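# Spread a towel flat beside a basket, two arms

## Task

Lay the towel out flat on the table as a single layer, keeping it at least one finger's width from the table edge, at least two finger widths from the basket rim, and more than a hand's width from either arm's column. The basket must stay upright with its entire base on the table, no more than three finger widths from its starting spot and turned roughly as it was. Release everything and move the arms away at the end. Nothing may depend on the robot holding it in place when the scene is judged.

## Robot and tools

Robot: two arms, left_arm and right_arm, each with six joints plus a two-finger gripper. Joint order is always waist, shoulder, elbow, wrist pitch, wrist yaw, wrist roll; rely on this order only. Stated joint ranges in radians: waist -2.618 to 3.054, shoulder 0.000 to 3.142, elbow 0.000 to 3.142, wrist pitch -1.571 to 1.571, wrist yaw -1.571 to 1.571, wrist roll -2.094 to 2.094. Actual ends may differ by up to 0.036 rad either way.

World frame: origin on the tabletop midway between the arms, +z up, +x out across the table, left_arm on the +y side. The names left and right do not correspond to image sides. Gripper fingers point along the gripper's +z and open along its y; the reported end-effector point sits between the pads about 1 cm short of the fingertips.

The command row: one flat list of 14 numbers covering both arms, even if only one moves. First left_arm's six absolute joint angles (radians) and its opening, then the same seven for right_arm. Opening runs -1 (closed) to +1 (fully open, pad gap 0.094 m). Joint values are absolute target angles, not offsets. Between -1 and +1 the fingers are driven to where grip_measured would read that value; to hold something, command about 0.03 below the current grip_measured (smaller gap = firmer). Pads push roughly 50 to 62 N at most; very thin parts under about 2 mm are gripped more weakly.

execute_actions(actions): a list of actions run in sequence. Each action is a table of up to 15 rows of 14 numbers; each row lasts one 1/30 s control step, and if fewer than 15 rows are given the last row is repeated to fill the action. An empty list just returns the current state and images. A target more than 0.036 rad beyond a joint's stated range, and farther out than the joint currently is, gets the call rejected. A joint asked past its true end goes only to that end, and the result may print "joint sent to its limit" (absence of that line does not prove more travel exists).

move(target, speed, blocking): target is one 14-number row of absolute joint angles and openings. All joints travel proportionally so they finish together, so the hand follows a curve; duration is clamped to 0.5 to 10 s (longer paths are cut off at 10 s). speed is the top rate in rad/s of the joint with the longest travel, 0.01 to 2, default 0.5. Finger openings are applied at the start. Paths ignore obstacles and the other arm. Faster motion and targets set deeper past a contact mean harder impacts and pressing. With blocking=false the result returns after 0.5 s while motion continues; further moves or execute_actions are refused until a result reports the move finished, so use wait or stop. The extra "move:" line reports the ending (done, off_target, moving, held, fault), limits=held or limits=none, and each arm's joint farthest from target.

wait(seconds): 0 to 10; arms keep their last command, a running move continues, and it returns early when that move ends. stop(): brakes a running move (needs room, more at speed); fingers keep moving. zoom_image(camera, region): camera is cam_high, cam_low, cam_left_wrist or cam_right_wrist; region is [x0, y0, x1, y1] in pixels of that 504x504 image, origin top-left, at most 504 by 504. finished_scene(scene): ends the current scene, given its number; irreversible, and the result says whether the goal held.

Motion limits: each step, a joint's target is kept within a lead of its measured angle (waist 0.202, shoulder 0.258, elbow 0.238, wrist pitch 0.573, wrist yaw and roll 0.522 rad), and an arm's targets are scaled back if they would put the gripper over 70 mm from its measured spot. So large changes take several actions, and an unfinished change may need re-sending. Friction can leave a joint up to about 0.031 rad short, and tiny commands may not move it. To keep a joint still, resend its value from "Joint targets".

Result lines: a state line per arm gives end-effector position (m) and quaternion wxyz in the world frame (less accurate at long reach); Joint positions and Joint velocities list each arm's six joints then pad gap in m; Joint targets shows what joints are currently driven toward; grip_measured is opening on the command scale (each gripper may be offset by about 1 mm). "joint command not followed" means a clearance check altered some joint targets. FAULT and OVER-TEMPERATURE FAULT lines mean an arm was stopped. MOTOR HOT appears from 75 °C; at 90 °C that arm halts for 10 s, and at 100 °C it goes limp and drops. Holding loads heats motors, even while you are composing a reply, during which the robot keeps its last command.

Cameras: cam_high and cam_low are fixed; the wrist cameras follow their arms. Calibration (K, distortion, T_world_to_cam) comes with the session and may be slightly off.

Avoid: knocking the towel or basket off the table (immediate failure), letting the arms collide or press on each other, dropping or slamming things, and pressing hard into the table. The held part may occasionally be tugged briefly. Finish with grippers open and arms lifted away.

Each tool is called by a JSON object that holds its "name" and its "arguments".

## Session

{"name": "execute_actions", "arguments": {"actions": []}}

Scene clock: 0.00 s.
left_arm: end_effector_position=(+0.4564, -0.0677, +0.3798) grip_measured=+1.000 end_effector_quat_wxyz=(+0.654, +0.009, +0.723, -0.223) | right_arm: end_effector_position=(+0.1536, -0.6821, +0.3393) grip_measured=+1.000 end_effector_quat_wxyz=(+0.283, +0.017, +0.842, -0.458)
Joint names: [waist, shoulder, elbow, wrist pitch, wrist yaw, wrist roll]
Joint positions: left_arm=[-0.68   1.918  1.795  0.074 -0.428 -0.335  0.094] | right_arm=[-1.313  1.141  1.263 -0.562 -0.181 -1.082  0.094]
Joint velocities: left_arm=[-0.017  0.017  0.002 -0.051 -0.007  0.037  0.   ] | right_arm=[-0.002 -0.002 -0.022 -0.022  0.051  0.051  0.   ]
Joint targets: left_arm=[-0.680 1.918 1.795 0.074 -0.428 -0.335] | right_arm=[-1.313 1.141 1.263 -0.562 -0.181 -1.082]

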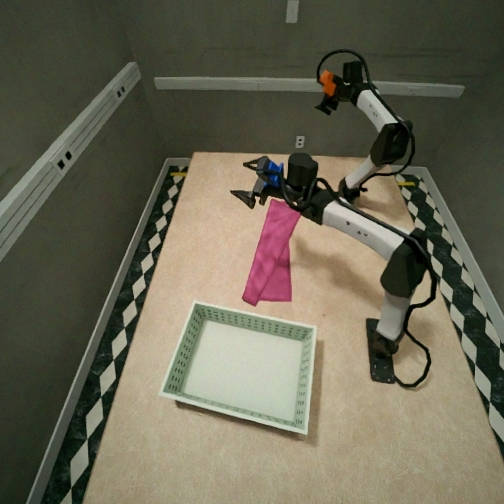

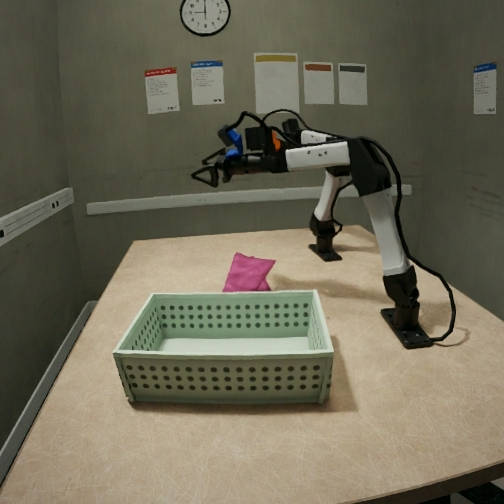

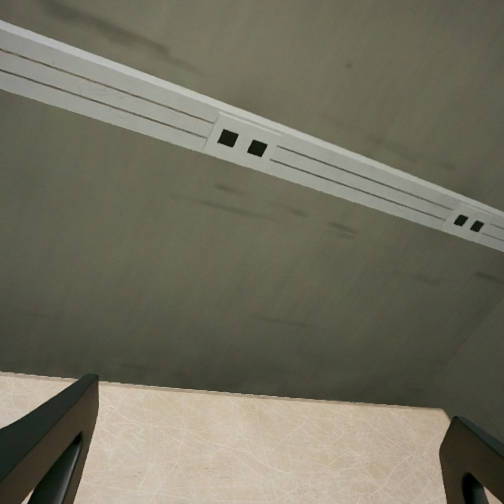

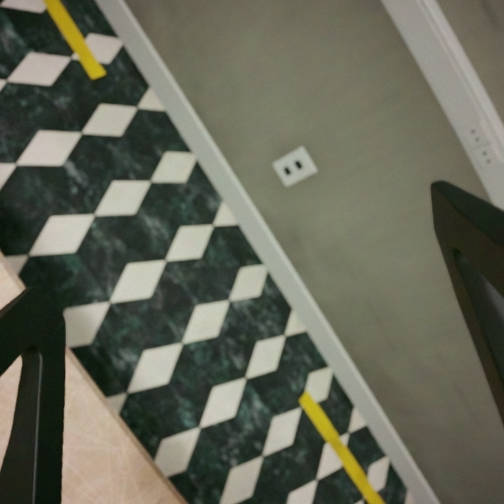

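{"name": "move", "arguments": {"target": [0.3,1.2,1.2,-1.4,0,0,1, -0.3,1.5,1.2,-1.27,0,0,1], "speed": 1.0}}

{"name": "zoom_image", "arguments": {"camera": "cam_high", "region": [180,150,380,350]}}

Scene clock: 3.93 s.
left_arm: end_effector_position=(+0.1957, +0.3370, +0.1795) grip_measured=+1.000 end_effector_quat_wxyz=(+0.089, -0.103, +0.991, +0.013) | right_arm: end_effector_position=(+0.2560, -0.4038, +0.1214) grip_measured=+1.000 end_effector_quat_wxyz=(+0.016, +0.111, +0.994, +0.004)
Joint names: [waist, shoulder, elbow, wrist pitch, wrist yaw, wrist roll]
Joint positions: left_arm=[ 0.291  1.217  1.218 -1.391 -0.008 -0.005  0.094] | right_arm=[-0.307  1.49   1.212 -1.263 -0.011 -0.006  0.094]
Joint velocities: left_arm=[-0.007  0.002 -0.002 -0.037 -0.051  0.037  0.   ] | right_arm=[-0.002 -0.022  0.017  0.007 -0.007 -0.066  0.   ]
Joint targets: left_arm=[0.300 1.200 1.200 -1.400 0.000 -0.000] | right_arm=[-0.300 1.500 1.200 -1.270 0.000 -0.000]
move: done; limits=none; left_arm: farthest joint: the elbow, 0.018 radians from its target (0.595 radians at the start); right_arm: farthest joint: the elbow, 0.012 radians from its target (0.063 radians at the start)
camera_calibration (this result's frames):
cam_left_wrist: T_world_to_cam=[[0.330141, -0.943532, 0.02746, 0.257186], [-0.917523, -0.313936, 0.244122, 0.290708], [-0.221716, -0.10579, -0.969356, 0.38328], [0, 0, 0, 1]] pos_world=[0.266803, 0.374474, 0.293504]
cam_right_wrist: T_world_to_cam=[[-0.503695, -0.863773, 0.0137107, -0.222964], [-0.637734, 0.382497, 0.668574, 0.241178], [-0.58274, 0.328014, -0.743519, 0.483647], [0, 0, 0, 1]] pos_world=[0.323342, -0.443483, 0.201412]

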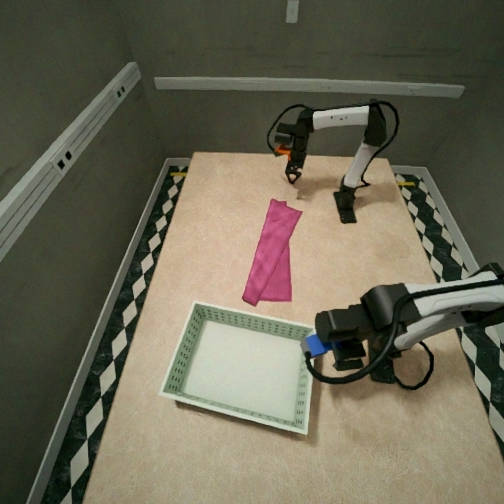

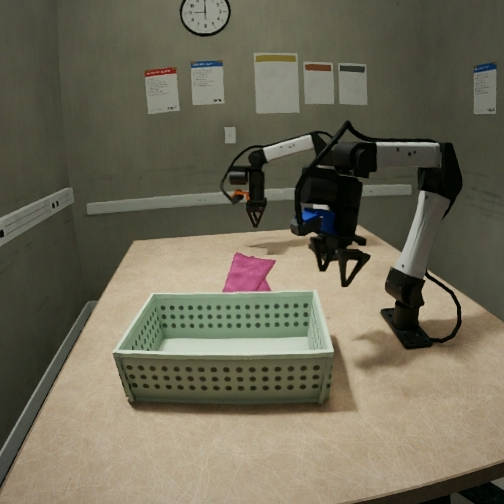

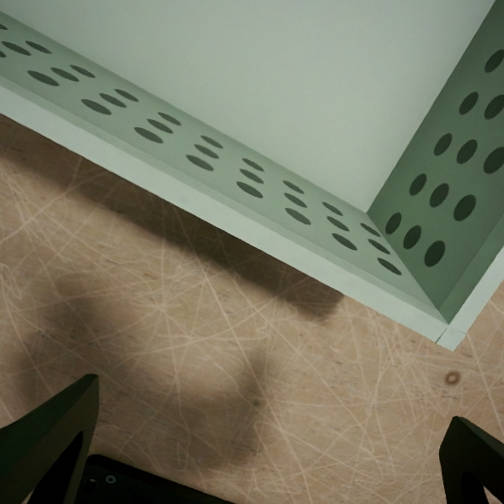

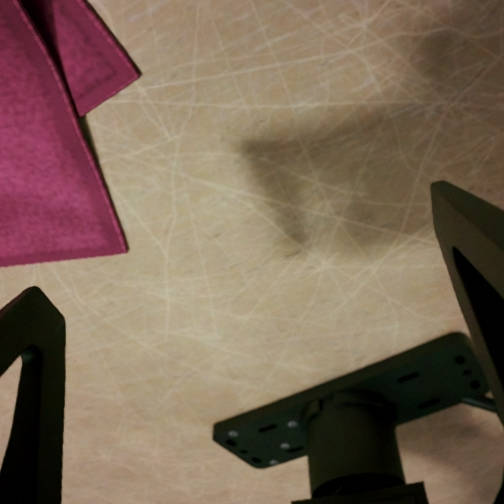

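Region (180, 150, 380, 350) of cam_high's 504x504 image, scaled by 2.520, with more detail than that image has.

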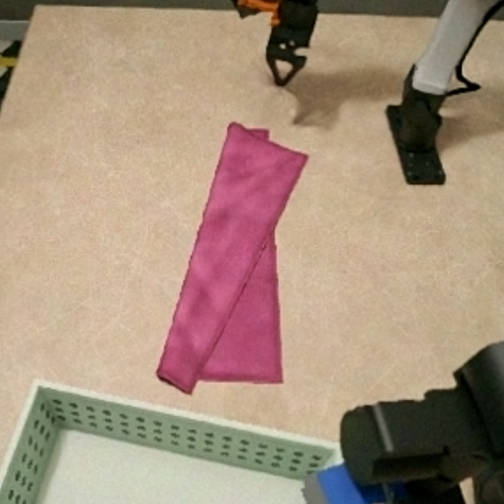

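{"name": "move", "arguments": {"target": [0.3,1.2,1.2,-1.4,0,0,1, 0.245,1.30,0.891,-1.162,0,0.86,0.0], "speed": 1.0}}

{"name": "zoom_image", "arguments": {"camera": "cam_high", "region": [220,120,380,280]}}

Scene clock: 9.33 s.
left_arm: end_effector_position=(+0.1956, +0.3369, +0.1795) grip_measured=+1.000 end_effector_quat_wxyz=(+0.089, -0.103, +0.991, +0.013) | right_arm: end_effector_position=(+0.1928, -0.2842, +0.0798) grip_measured=+0.001 end_effector_quat_wxyz=(-0.009, +0.267, +0.964, -0.001)
Joint names: [waist, shoulder, elbow, wrist pitch, wrist yaw, wrist roll]
Joint positions: left_arm=[ 0.291  1.217  1.218 -1.391 -0.008 -0.005  0.094] | right_arm=[ 0.236  1.319  0.905 -1.174 -0.008  0.854  0.047]
Joint velocities: left_arm=[ 0.012  0.002 -0.002  0.022 -0.022 -0.007  0.   ] | right_arm=[-0.002  0.002  0.012  0.022  0.007 -0.022 -0.001]
Joint targets: left_arm=[0.300 1.200 1.200 -1.400 0.000 0.000] | right_arm=[0.245 1.300 0.891 -1.162 -0.000 0.860]
move: done; limits=none; left_arm: farthest joint: the elbow, 0.018 radians from its target (0.018 radians at the start); right_arm: farthest joint: the shoulder, 0.019 radians from its target (0.190 radians at the start)
camera_calibration (this result's frames):
cam_left_wrist: T_world_to_cam=[[0.329731, -0.943668, 0.0277123, 0.257215], [-0.917586, -0.313436, 0.244529, 0.290386], [-0.222068, -0.106057, -0.969246, 0.383376], [0, 0, 0, 1]] pos_world=[0.266778, 0.374403, 0.29345]
cam_right_wrist: T_world_to_cam=[[-0.746562, -0.6638, 0.044884, -0.049834], [-0.452624, 0.556185, 0.696986, 0.194354], [-0.487623, 0.500028, -0.715678, 0.404999], [0, 0, 0, 1]] pos_world=[0.248252, -0.343687, 0.156624]

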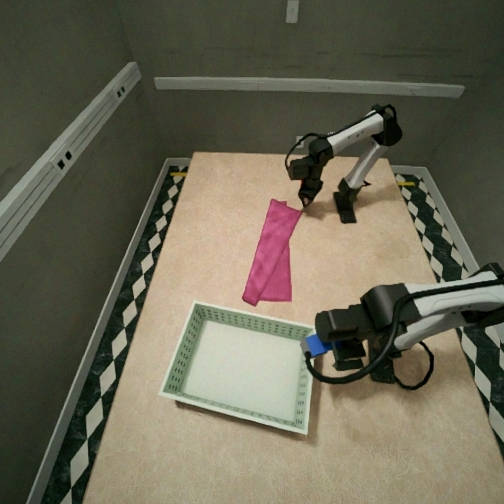

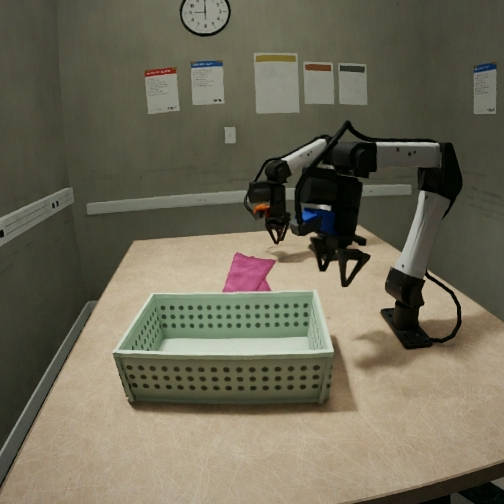

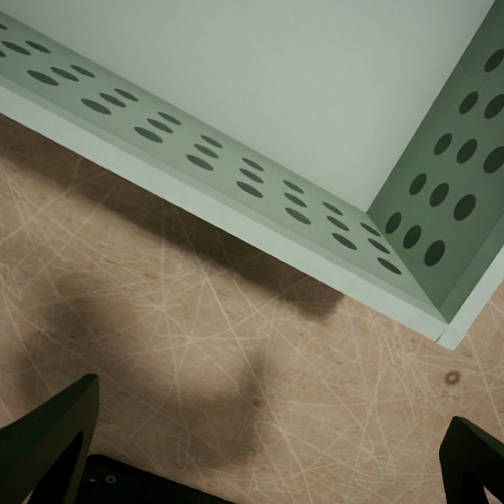

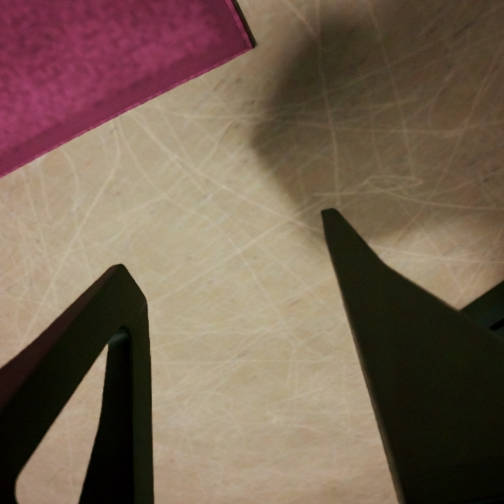

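Region (220, 120, 380, 280) of cam_high's 504x504 image, scaled by 3.150, with more detail than that image has.

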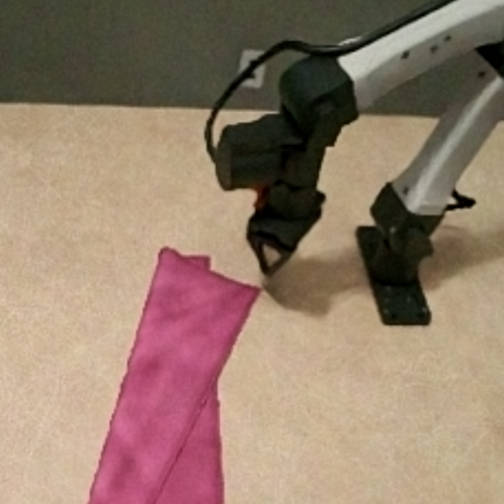

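{"name": "move", "arguments": {"target": [0.3,1.2,1.2,-1.4,0,0,1, 0.185,1.41,0.85,-1.01,0,-0.92,-0.1], "speed": 1.5}}

{"name": "move", "arguments": {"target": [0.3,1.2,1.2,-1.4,0,0,1, 0.185,1.468,0.73,-0.842,0,-0.92,-0.1], "speed": 0.3}}

Scene clock: 12.90 s.
left_arm: end_effector_position=(+0.1956, +0.3369, +0.1795) grip_measured=+1.000 end_effector_quat_wxyz=(+0.089, -0.103, +0.991, +0.013) | right_arm: end_effector_position=(+0.2158, -0.2865, +0.0554) grip_measured=-0.099 end_effector_quat_wxyz=(+0.009, -0.558, +0.829, +0.001)
Joint names: [waist, shoulder, elbow, wrist pitch, wrist yaw, wrist roll]
Joint positions: left_arm=[ 0.291  1.217  1.218 -1.391 -0.008 -0.005  0.094] | right_arm=[ 0.194  1.396  0.865 -1.023 -0.008 -0.914  0.042]
Joint velocities: left_arm=[ 0.007 -0.017  0.007 -0.051 -0.066 -0.022  0.   ] | right_arm=[ 0.002 -0.012 -0.012  0.022 -0.037  0.022 -0.   ]
Joint targets: left_arm=[0.300 1.200 1.200 -1.400 0.000 -0.000] | right_arm=[0.185 1.410 0.850 -1.010 -0.000 -0.920]
move: done; limits=none; left_arm: farthest joint: the elbow, 0.018 radians from its target (0.018 radians at the start); right_arm: farthest joint: the elbow, 0.015 radians from its target (0.055 radians at the start)
camera_calibration (this result's frames):
cam_left_wrist: T_world_to_cam=[[0.329731, -0.943668, 0.0277123, 0.257215], [-0.917586, -0.313436, 0.244529, 0.290386], [-0.222068, -0.106057, -0.969246, 0.383376], [0, 0, 0, 1]] pos_world=[0.266778, 0.374403, 0.29345]
cam_right_wrist: T_world_to_cam=[[0.770696, -0.636188, 0.035941, -0.352075], [-0.489206, -0.554611, 0.673115, -0.0859625], [-0.408295, -0.53635, -0.738664, 0.0871193], [0, 0, 0, 1]] pos_world=[0.26486, -0.224935, 0.134868]

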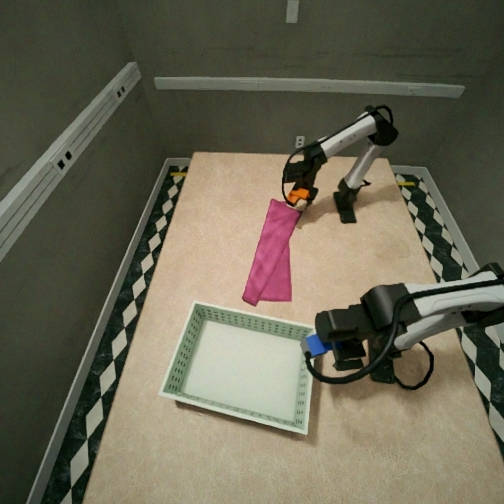

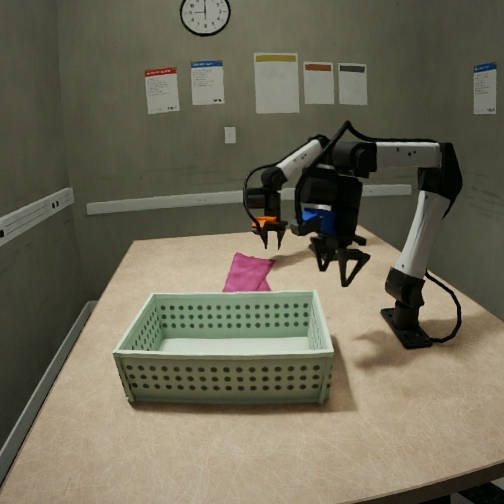

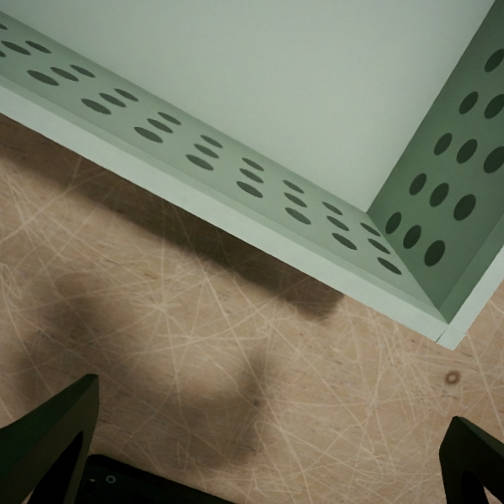

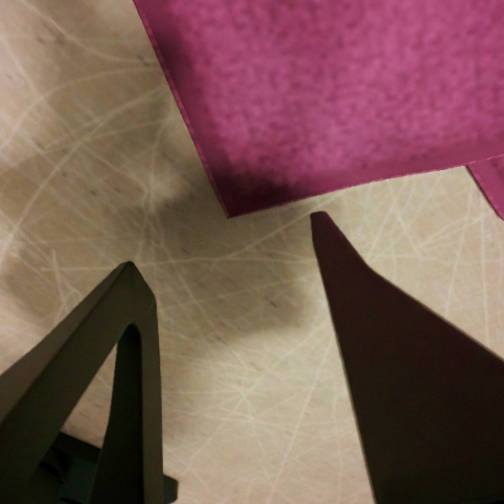

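Scene clock: 14.17 s.
left_arm: end_effector_position=(+0.1956, +0.3369, +0.1795) grip_measured=+1.000 end_effector_quat_wxyz=(+0.089, -0.103, +0.991, +0.013) | right_arm: end_effector_position=(+0.2109, -0.2878, +0.0149) grip_measured=-0.099 end_effector_quat_wxyz=(+0.002, -0.559, +0.829, +0.004)
Joint names: [waist, shoulder, elbow, wrist pitch, wrist yaw, wrist roll]
Joint positions: left_arm=[ 0.291  1.217  1.218 -1.391 -0.008 -0.005  0.094] | right_arm=[ 0.194  1.456  0.743 -0.855 -0.008 -0.914  0.042]
Joint velocities: left_arm=[-0.017 -0.012  0.007 -0.037 -0.007 -0.095  0.   ] | right_arm=[ 0.012  0.007 -0.007 -0.022 -0.095  0.022  0.   ]
Joint targets: left_arm=[0.300 1.200 1.200 -1.400 -0.000 0.000] | right_arm=[0.185 1.468 0.730 -0.842 0.000 -0.920]
move: done; limits=none; left_arm: farthest joint: the elbow, 0.018 radians from its target (0.018 radians at the start); right_arm: farthest joint: the elbow, 0.013 radians from its target (0.135 radians at the start)
camera_calibration (this result's frames):
cam_left_wrist: T_world_to_cam=[[0.329731, -0.943668, 0.0277123, 0.257215], [-0.917586, -0.313436, 0.244529, 0.290386], [-0.222068, -0.106057, -0.969246, 0.383376], [0, 0, 0, 1]] pos_world=[0.266778, 0.374403, 0.29345]
cam_right_wrist: T_world_to_cam=[[0.771393, -0.635768, 0.0274298, -0.34762], [-0.479284, -0.552092, 0.682262, -0.0633827], [-0.418616, -0.539438, -0.730593, 0.055686], [0, 0, 0, 1]] pos_world=[0.261084, -0.225959, 0.0934626]

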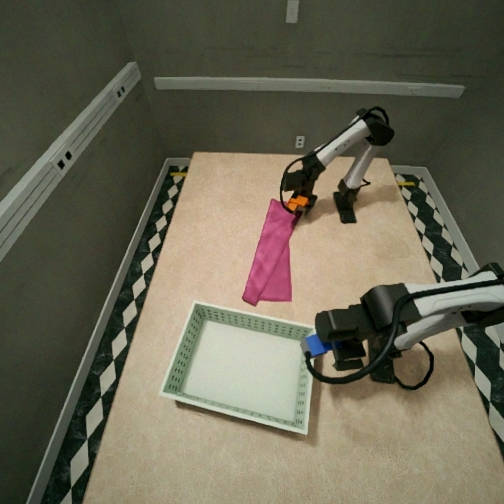

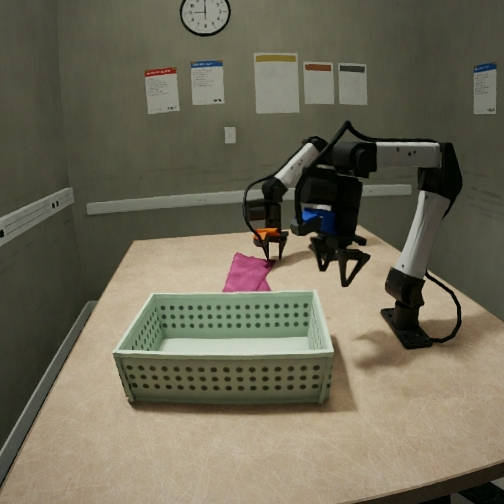

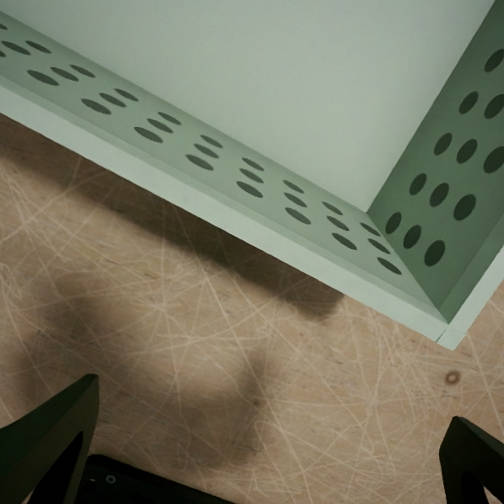

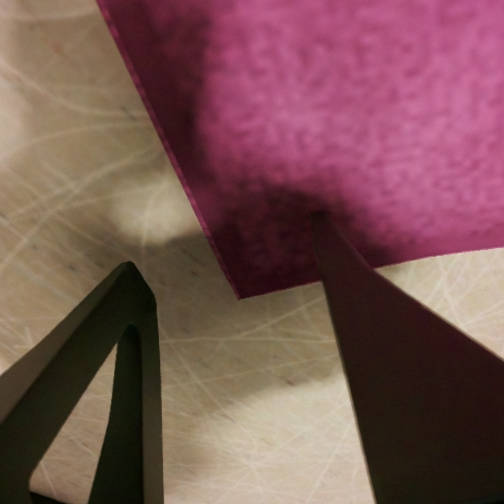

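Well aligned. Lower a little more, close, lift.

{"name": "execute_actions", "arguments": {"actions": [[[0.3,1.2,1.2,-1.4,0,0,1, 0.185,1.49,0.705,-0.82,0,-0.92,-0.1]],[[0.3,1.2,1.2,-1.4,0,0,1, 0.185,1.49,0.705,-0.82,0,-0.92,-0.6]],[[0.3,1.2,1.2,-1.4,0,0,1, 0.185,1.49,0.705,-0.82,0,-0.92,-1]],[[0.3,1.2,1.2,-1.4,0,0,1, 0.185,1.49,0.705,-0.82,0,-0.92,-1]]]}}

{"name": "move", "arguments": {"target": [0.3,1.2,1.2,-1.4,0,0,1, 0.17,1.42,0.88,-1.03,0,-0.92,-1], "speed": 0.3}}

Scene clock: 16.63 s.
left_arm: end_effector_position=(+0.1955, +0.3369, +0.1795) grip_measured=+1.000 end_effector_quat_wxyz=(+0.089, -0.103, +0.991, +0.013) | right_arm: end_effector_position=(+0.2149, -0.2898, +0.0081) grip_measured=-0.964 end_effector_quat_wxyz=(+0.006, -0.558, +0.830, -0.005)
Joint names: [waist, shoulder, elbow, wrist pitch, wrist yaw, wrist roll]
Joint positions: left_arm=[ 0.291  1.217  1.218 -1.392 -0.008 -0.005  0.094] | right_arm=[ 0.192  1.472  0.725 -0.81   0.006 -0.916  0.002]
Joint velocities: left_arm=[-0.002 -0.002 -0.012 -0.022 -0.022  0.066  0.   ] | right_arm=[ 0.002 -0.012 -0.002 -0.051 -0.022 -0.022  0.   ]
Joint targets: left_arm=[0.300 1.200 1.200 -1.400 -0.000 0.000] | right_arm=[0.185 1.490 0.705 -0.820 -0.000 -0.920]
camera_calibration (this result's frames):
cam_left_wrist: T_world_to_cam=[[0.329741, -0.943666, 0.0276612, 0.257234], [-0.917494, -0.313417, 0.244896, 0.290212], [-0.222431, -0.106131, -0.969155, 0.383417], [0, 0, 0, 1]] pos_world=[0.26673, 0.374393, 0.293404]
cam_right_wrist: T_world_to_cam=[[0.770004, -0.636364, 0.0462105, -0.351816], [-0.49081, -0.544491, 0.680172, -0.0532183], [-0.407676, -0.546416, -0.731594, 0.0469086], [0, 0, 0, 1]] pos_world=[0.263903, -0.227228, 0.0867733]

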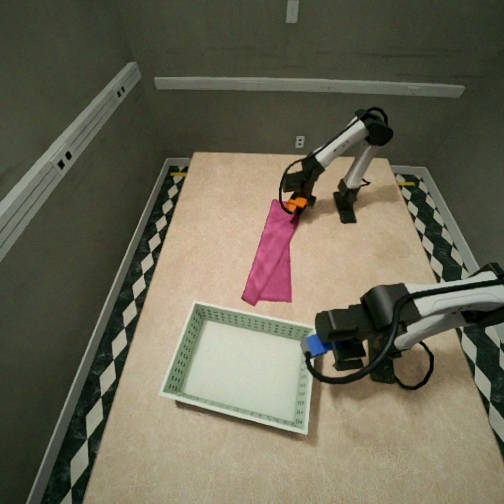

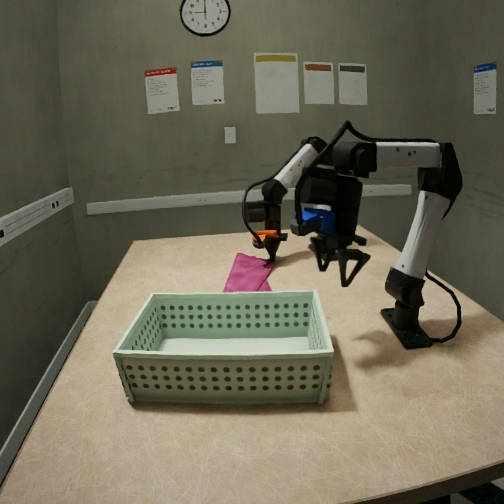

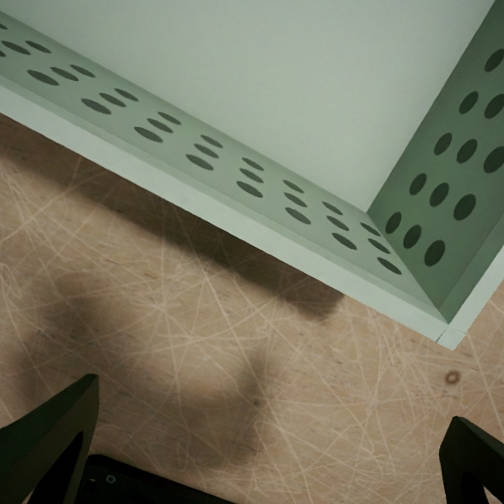

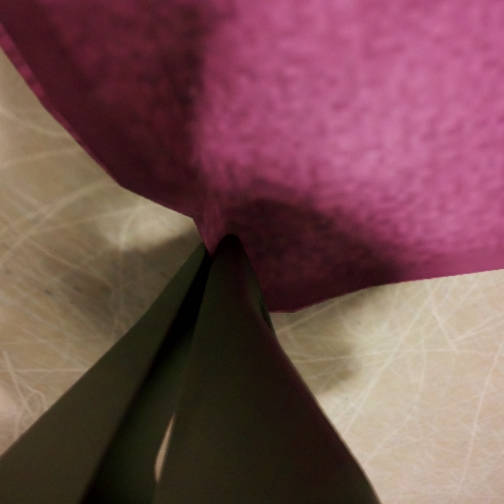

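Scene clock: 18.03 s.
left_arm: end_effector_position=(+0.1955, +0.3369, +0.1795) grip_measured=+1.000 end_effector_quat_wxyz=(+0.089, -0.103, +0.991, +0.013) | right_arm: end_effector_position=(+0.2147, -0.2927, +0.0463) grip_measured=-0.964 end_effector_quat_wxyz=(-0.012, -0.553, +0.833, +0.001)
Joint names: [waist, shoulder, elbow, wrist pitch, wrist yaw, wrist roll]
Joint positions: left_arm=[ 0.291  1.217  1.218 -1.392 -0.008 -0.005  0.094] | right_arm=[ 0.18   1.437  0.862 -1.019  0.006 -0.916  0.002]
Joint velocities: left_arm=[ 0.007  0.002 -0.002 -0.007 -0.037 -0.022  0.   ] | right_arm=[ 0.022  0.007  0.002  0.066 -0.066 -0.022 -0.   ]
Joint targets: left_arm=[0.300 1.200 1.200 -1.400 0.000 0.000] | right_arm=[0.170 1.420 0.880 -1.030 0.000 -0.920]
move: done; limits=none; left_arm: farthest joint: the elbow, 0.018 radians from its target (0.018 radians at the start); right_arm: farthest joint: the elbow, 0.018 radians from its target (0.155 radians at the start)
camera_calibration (this result's frames):
cam_left_wrist: T_world_to_cam=[[0.329741, -0.943666, 0.0276612, 0.257234], [-0.917494, -0.313417, 0.244896, 0.290212], [-0.222431, -0.106131, -0.969155, 0.383417], [0, 0, 0, 1]] pos_world=[0.26673, 0.374393, 0.293404]
cam_right_wrist: T_world_to_cam=[[0.763479, -0.645375, 0.0243053, -0.355443], [-0.471893, -0.531766, 0.703236, -0.0822805], [-0.440926, -0.548376, -0.710541, 0.078894], [0, 0, 0, 1]] pos_world=[0.267332, -0.229884, 0.122559]

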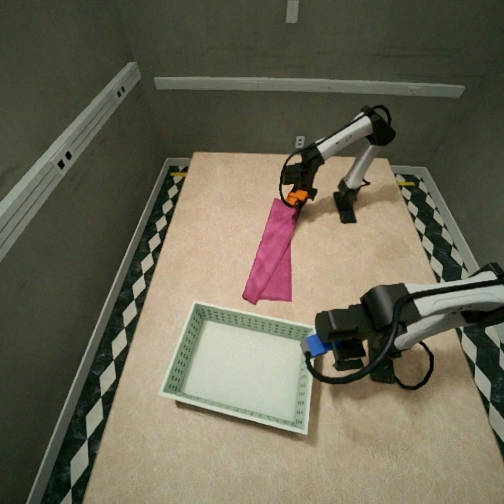

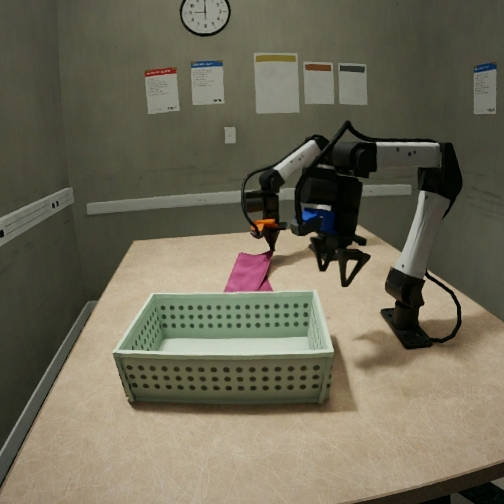

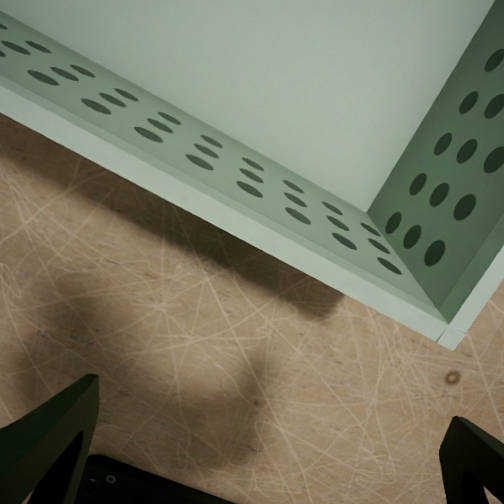

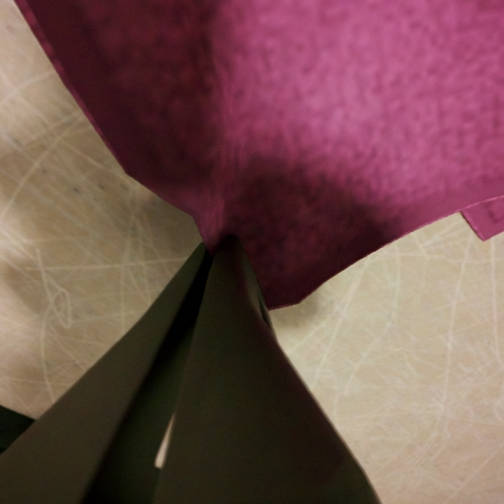

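{"name": "move", "arguments": {"target": [0.3,1.2,1.2,-1.4,0,0,1, -0.02,1.861,1.696,-1.406,0,-1.2,-1], "speed": 0.5}}

{"name": "move", "arguments": {"target": [0.3,1.2,1.2,-1.4,0,0,1, -0.08,2.10,1.88,-1.22,0,-1.45,-1], "speed": 0.3}}

{"name": "move", "arguments": {"target": [0.3,1.2,1.2,-1.4,0,0,1, -0.1,2.27,1.85,-0.95,0,-1.55,-1], "speed": 0.3}}

{"name": "zoom_image", "arguments": {"camera": "cam_high", "region": [180,150,380,350]}}

Scene clock: 21.30 s.
left_arm: end_effector_position=(+0.1955, +0.3369, +0.1795) grip_measured=+1.000 end_effector_quat_wxyz=(+0.089, -0.103, +0.991, +0.013) | right_arm: end_effector_position=(+0.3477, -0.3256, +0.1382) grip_measured=-0.964 end_effector_quat_wxyz=(-0.002, -0.589, +0.808, -0.002)
Joint names: [waist, shoulder, elbow, wrist pitch, wrist yaw, wrist roll]
Joint positions: left_arm=[ 0.291  1.217  1.218 -1.392 -0.008 -0.005  0.094] | right_arm=[-0.012  1.849  1.675 -1.398  0.006 -1.194  0.002]
Joint velocities: left_arm=[-0.007  0.002  0.002 -0.022  0.007 -0.037  0.   ] | right_arm=[ 0.017  0.007  0.007 -0.022 -0.007 -0.051 -0.001]
Joint targets: left_arm=[0.300 1.200 1.200 -1.400 -0.000 -0.000] | right_arm=[-0.020 1.861 1.696 -1.406 -0.000 -1.200]
move: off_target (right_arm); limits=none; left_arm: farthest joint: the elbow, 0.018 radians from its target (0.018 radians at the start); right_arm: farthest joint: the elbow, 0.021 radians from its target (0.834 radians at the start)
camera_calibration (this result's frames):
cam_left_wrist: T_world_to_cam=[[0.329741, -0.943666, 0.0276612, 0.257234], [-0.917494, -0.313417, 0.244896, 0.290212], [-0.222431, -0.106131, -0.969155, 0.383417], [0, 0, 0, 1]] pos_world=[0.26673, 0.374393, 0.293404]
cam_right_wrist: T_world_to_cam=[[0.815825, -0.57716, 0.0362696, -0.478067], [-0.438061, -0.575826, 0.690309, -0.126017], [-0.377534, -0.57906, -0.722605, 0.154385], [0, 0, 0, 1]] pos_world=[0.393101, -0.259087, 0.215889]

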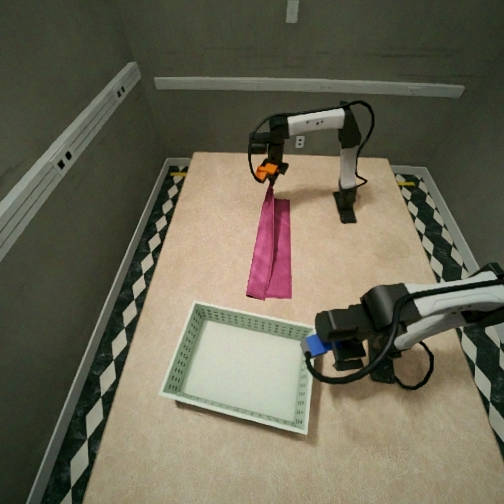

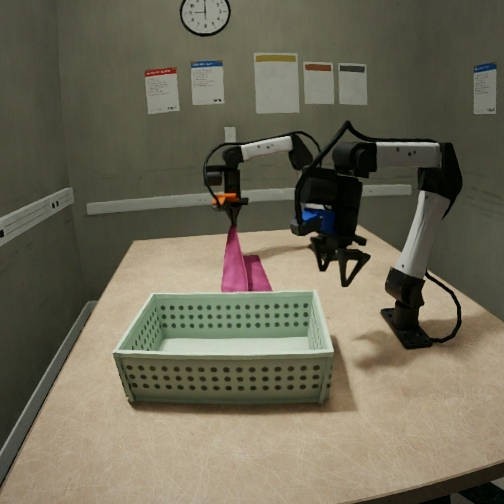

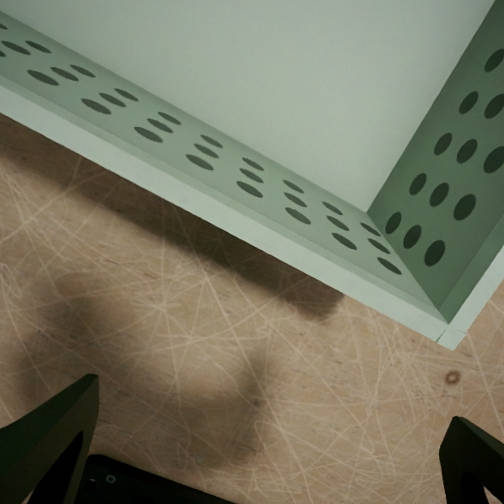

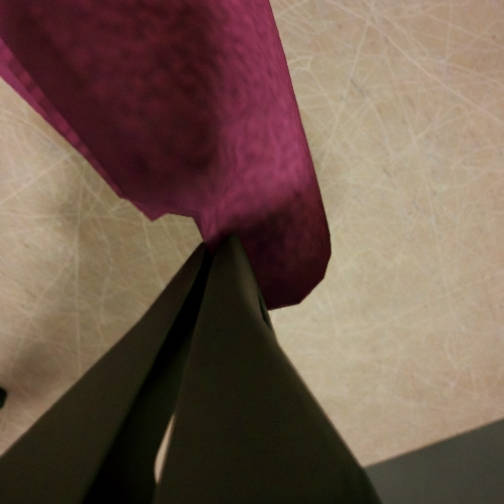

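Scene clock: 22.87 s.
left_arm: end_effector_position=(+0.1955, +0.3369, +0.1795) grip_measured=+1.000 end_effector_quat_wxyz=(+0.089, -0.103, +0.991, +0.013) | right_arm: end_effector_position=(+0.4327, -0.3458, +0.0978) grip_measured=-0.964 end_effector_quat_wxyz=(+0.035, -0.662, +0.748, -0.034)
Joint names: [waist, shoulder, elbow, wrist pitch, wrist yaw, wrist roll]
Joint positions: left_arm=[ 0.291  1.217  1.218 -1.392 -0.008 -0.005  0.094] | right_arm=[-0.072  2.095  1.856 -1.234  0.006 -1.444  0.002]
Joint velocities: left_arm=[-0.012 -0.007 -0.017  0.051  0.037  0.007  0.   ] | right_arm=[ 0.017 -0.007 -0.007  0.037  0.037 -0.095 -0.001]
Joint targets: left_arm=[0.300 1.200 1.200 -1.400 -0.000 0.000] | right_arm=[-0.080 2.100 1.880 -1.220 -0.000 -1.450]
move: off_target (right_arm); limits=none; left_arm: farthest joint: the elbow, 0.018 radians from its target (0.018 radians at the start); right_arm: farthest joint: the elbow, 0.024 radians from its target (0.205 radians at the start)
camera_calibration (this result's frames):
cam_left_wrist: T_world_to_cam=[[0.329741, -0.943666, 0.0276612, 0.257234], [-0.917494, -0.313417, 0.244896, 0.290212], [-0.222431, -0.106131, -0.969155, 0.383417], [0, 0, 0, 1]] pos_world=[0.26673, 0.374393, 0.293404]
cam_right_wrist: T_world_to_cam=[[0.90235, -0.41276, 0.124073, -0.546802], [-0.386778, -0.64846, 0.655669, -0.116391], [-0.190177, -0.639632, -0.744784, 0.0457199], [0, 0, 0, 1]] pos_world=[0.457084, -0.271929, 0.178209]

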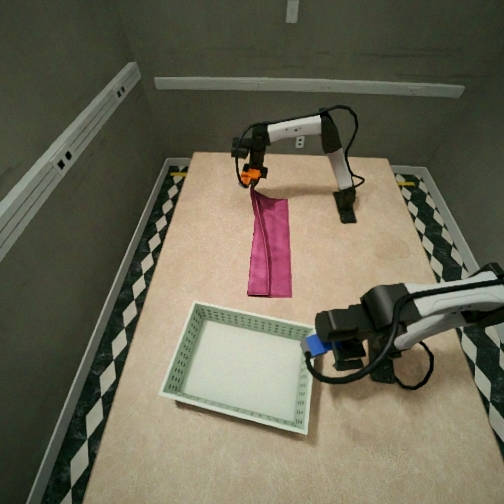

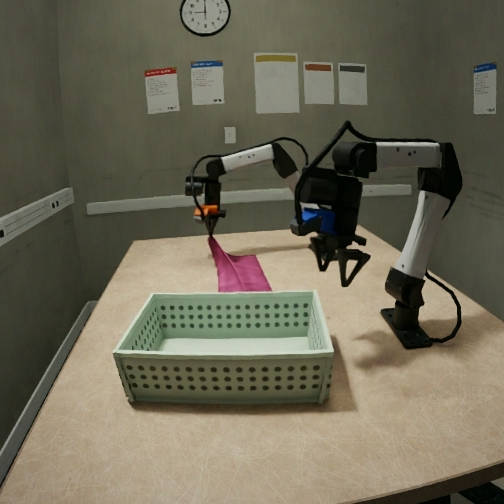

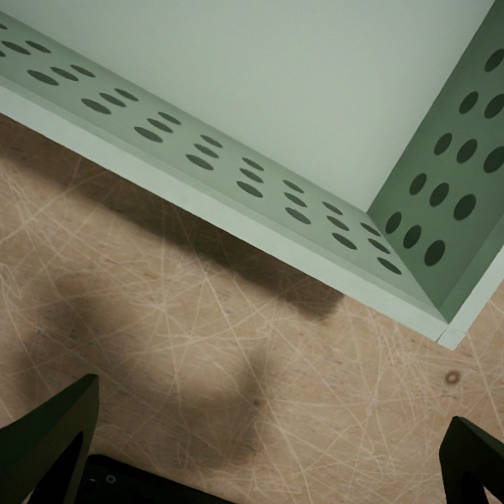

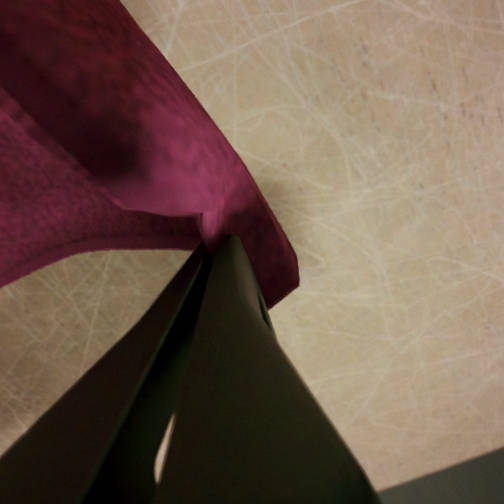

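Scene clock: 24.43 s.
left_arm: end_effector_position=(+0.1955, +0.3369, +0.1795) grip_measured=+1.000 end_effector_quat_wxyz=(+0.089, -0.103, +0.991, +0.013) | right_arm: end_effector_position=(+0.4895, -0.3550, +0.0326) grip_measured=-0.964 end_effector_quat_wxyz=(+0.067, -0.689, +0.718, -0.070)
Joint names: [waist, shoulder, elbow, wrist pitch, wrist yaw, wrist roll]
Joint positions: left_arm=[ 0.291  1.217  1.218 -1.392 -0.008 -0.005  0.094] | right_arm=[-0.092  2.266  1.856 -0.967  0.006 -1.545  0.002]
Joint velocities: left_arm=[-0.017  0.012  0.002 -0.095 -0.007  0.007  0.   ] | right_arm=[-0.017 -0.002  0.012 -0.066 -0.037 -0.11   0.   ]
Joint targets: left_arm=[0.300 1.200 1.200 -1.400 0.000 0.000] | right_arm=[-0.100 2.270 1.850 -0.950 0.000 -1.550]
move: done; limits=none; left_arm: farthest joint: the elbow, 0.018 radians from its target (0.018 radians at the start); right_arm: farthest joint: the wrist pitch, 0.017 radians from its target (0.284 radians at the start)
camera_calibration (this result's frames):
cam_left_wrist: T_world_to_cam=[[0.329741, -0.943666, 0.0276612, 0.257234], [-0.917494, -0.313417, 0.244896, 0.290212], [-0.222431, -0.106131, -0.969155, 0.383417], [0, 0, 0, 1]] pos_world=[0.26673, 0.374393, 0.293404]
cam_right_wrist: T_world_to_cam=[[0.916038, -0.337124, 0.217306, -0.576679], [-0.395608, -0.670134, 0.628024, -0.0600612], [-0.0660977, -0.661262, -0.747237, -0.0662535], [0, 0, 0, 1]] pos_world=[0.50012, -0.278472, 0.113529]

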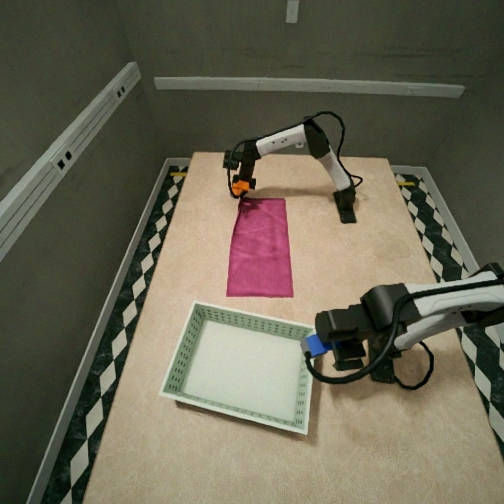

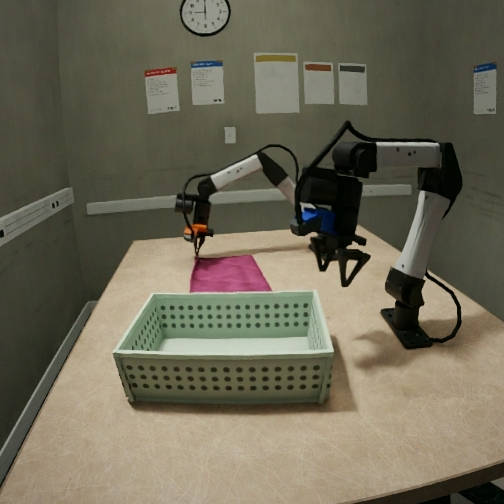

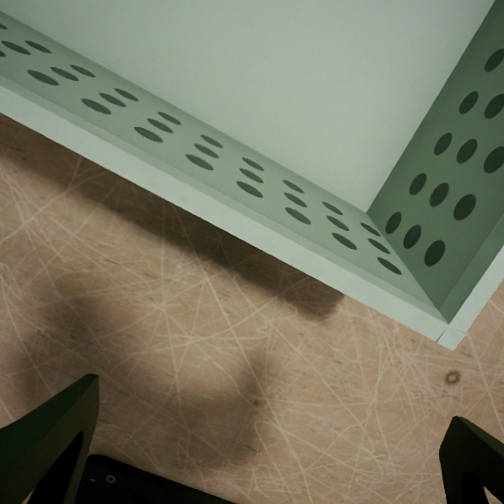

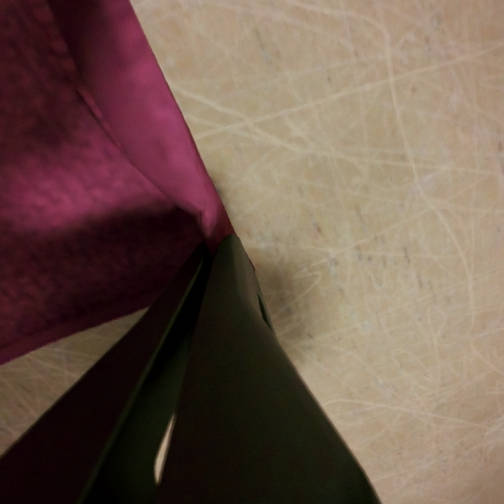

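Region (180, 150, 380, 350) of cam_high's 504x504 image, scaled by 2.520, with more detail than that image has.

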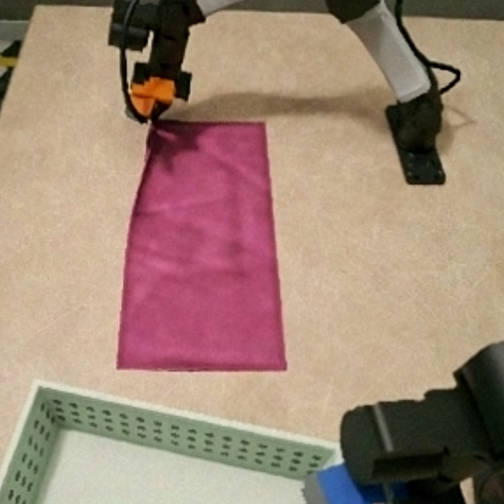

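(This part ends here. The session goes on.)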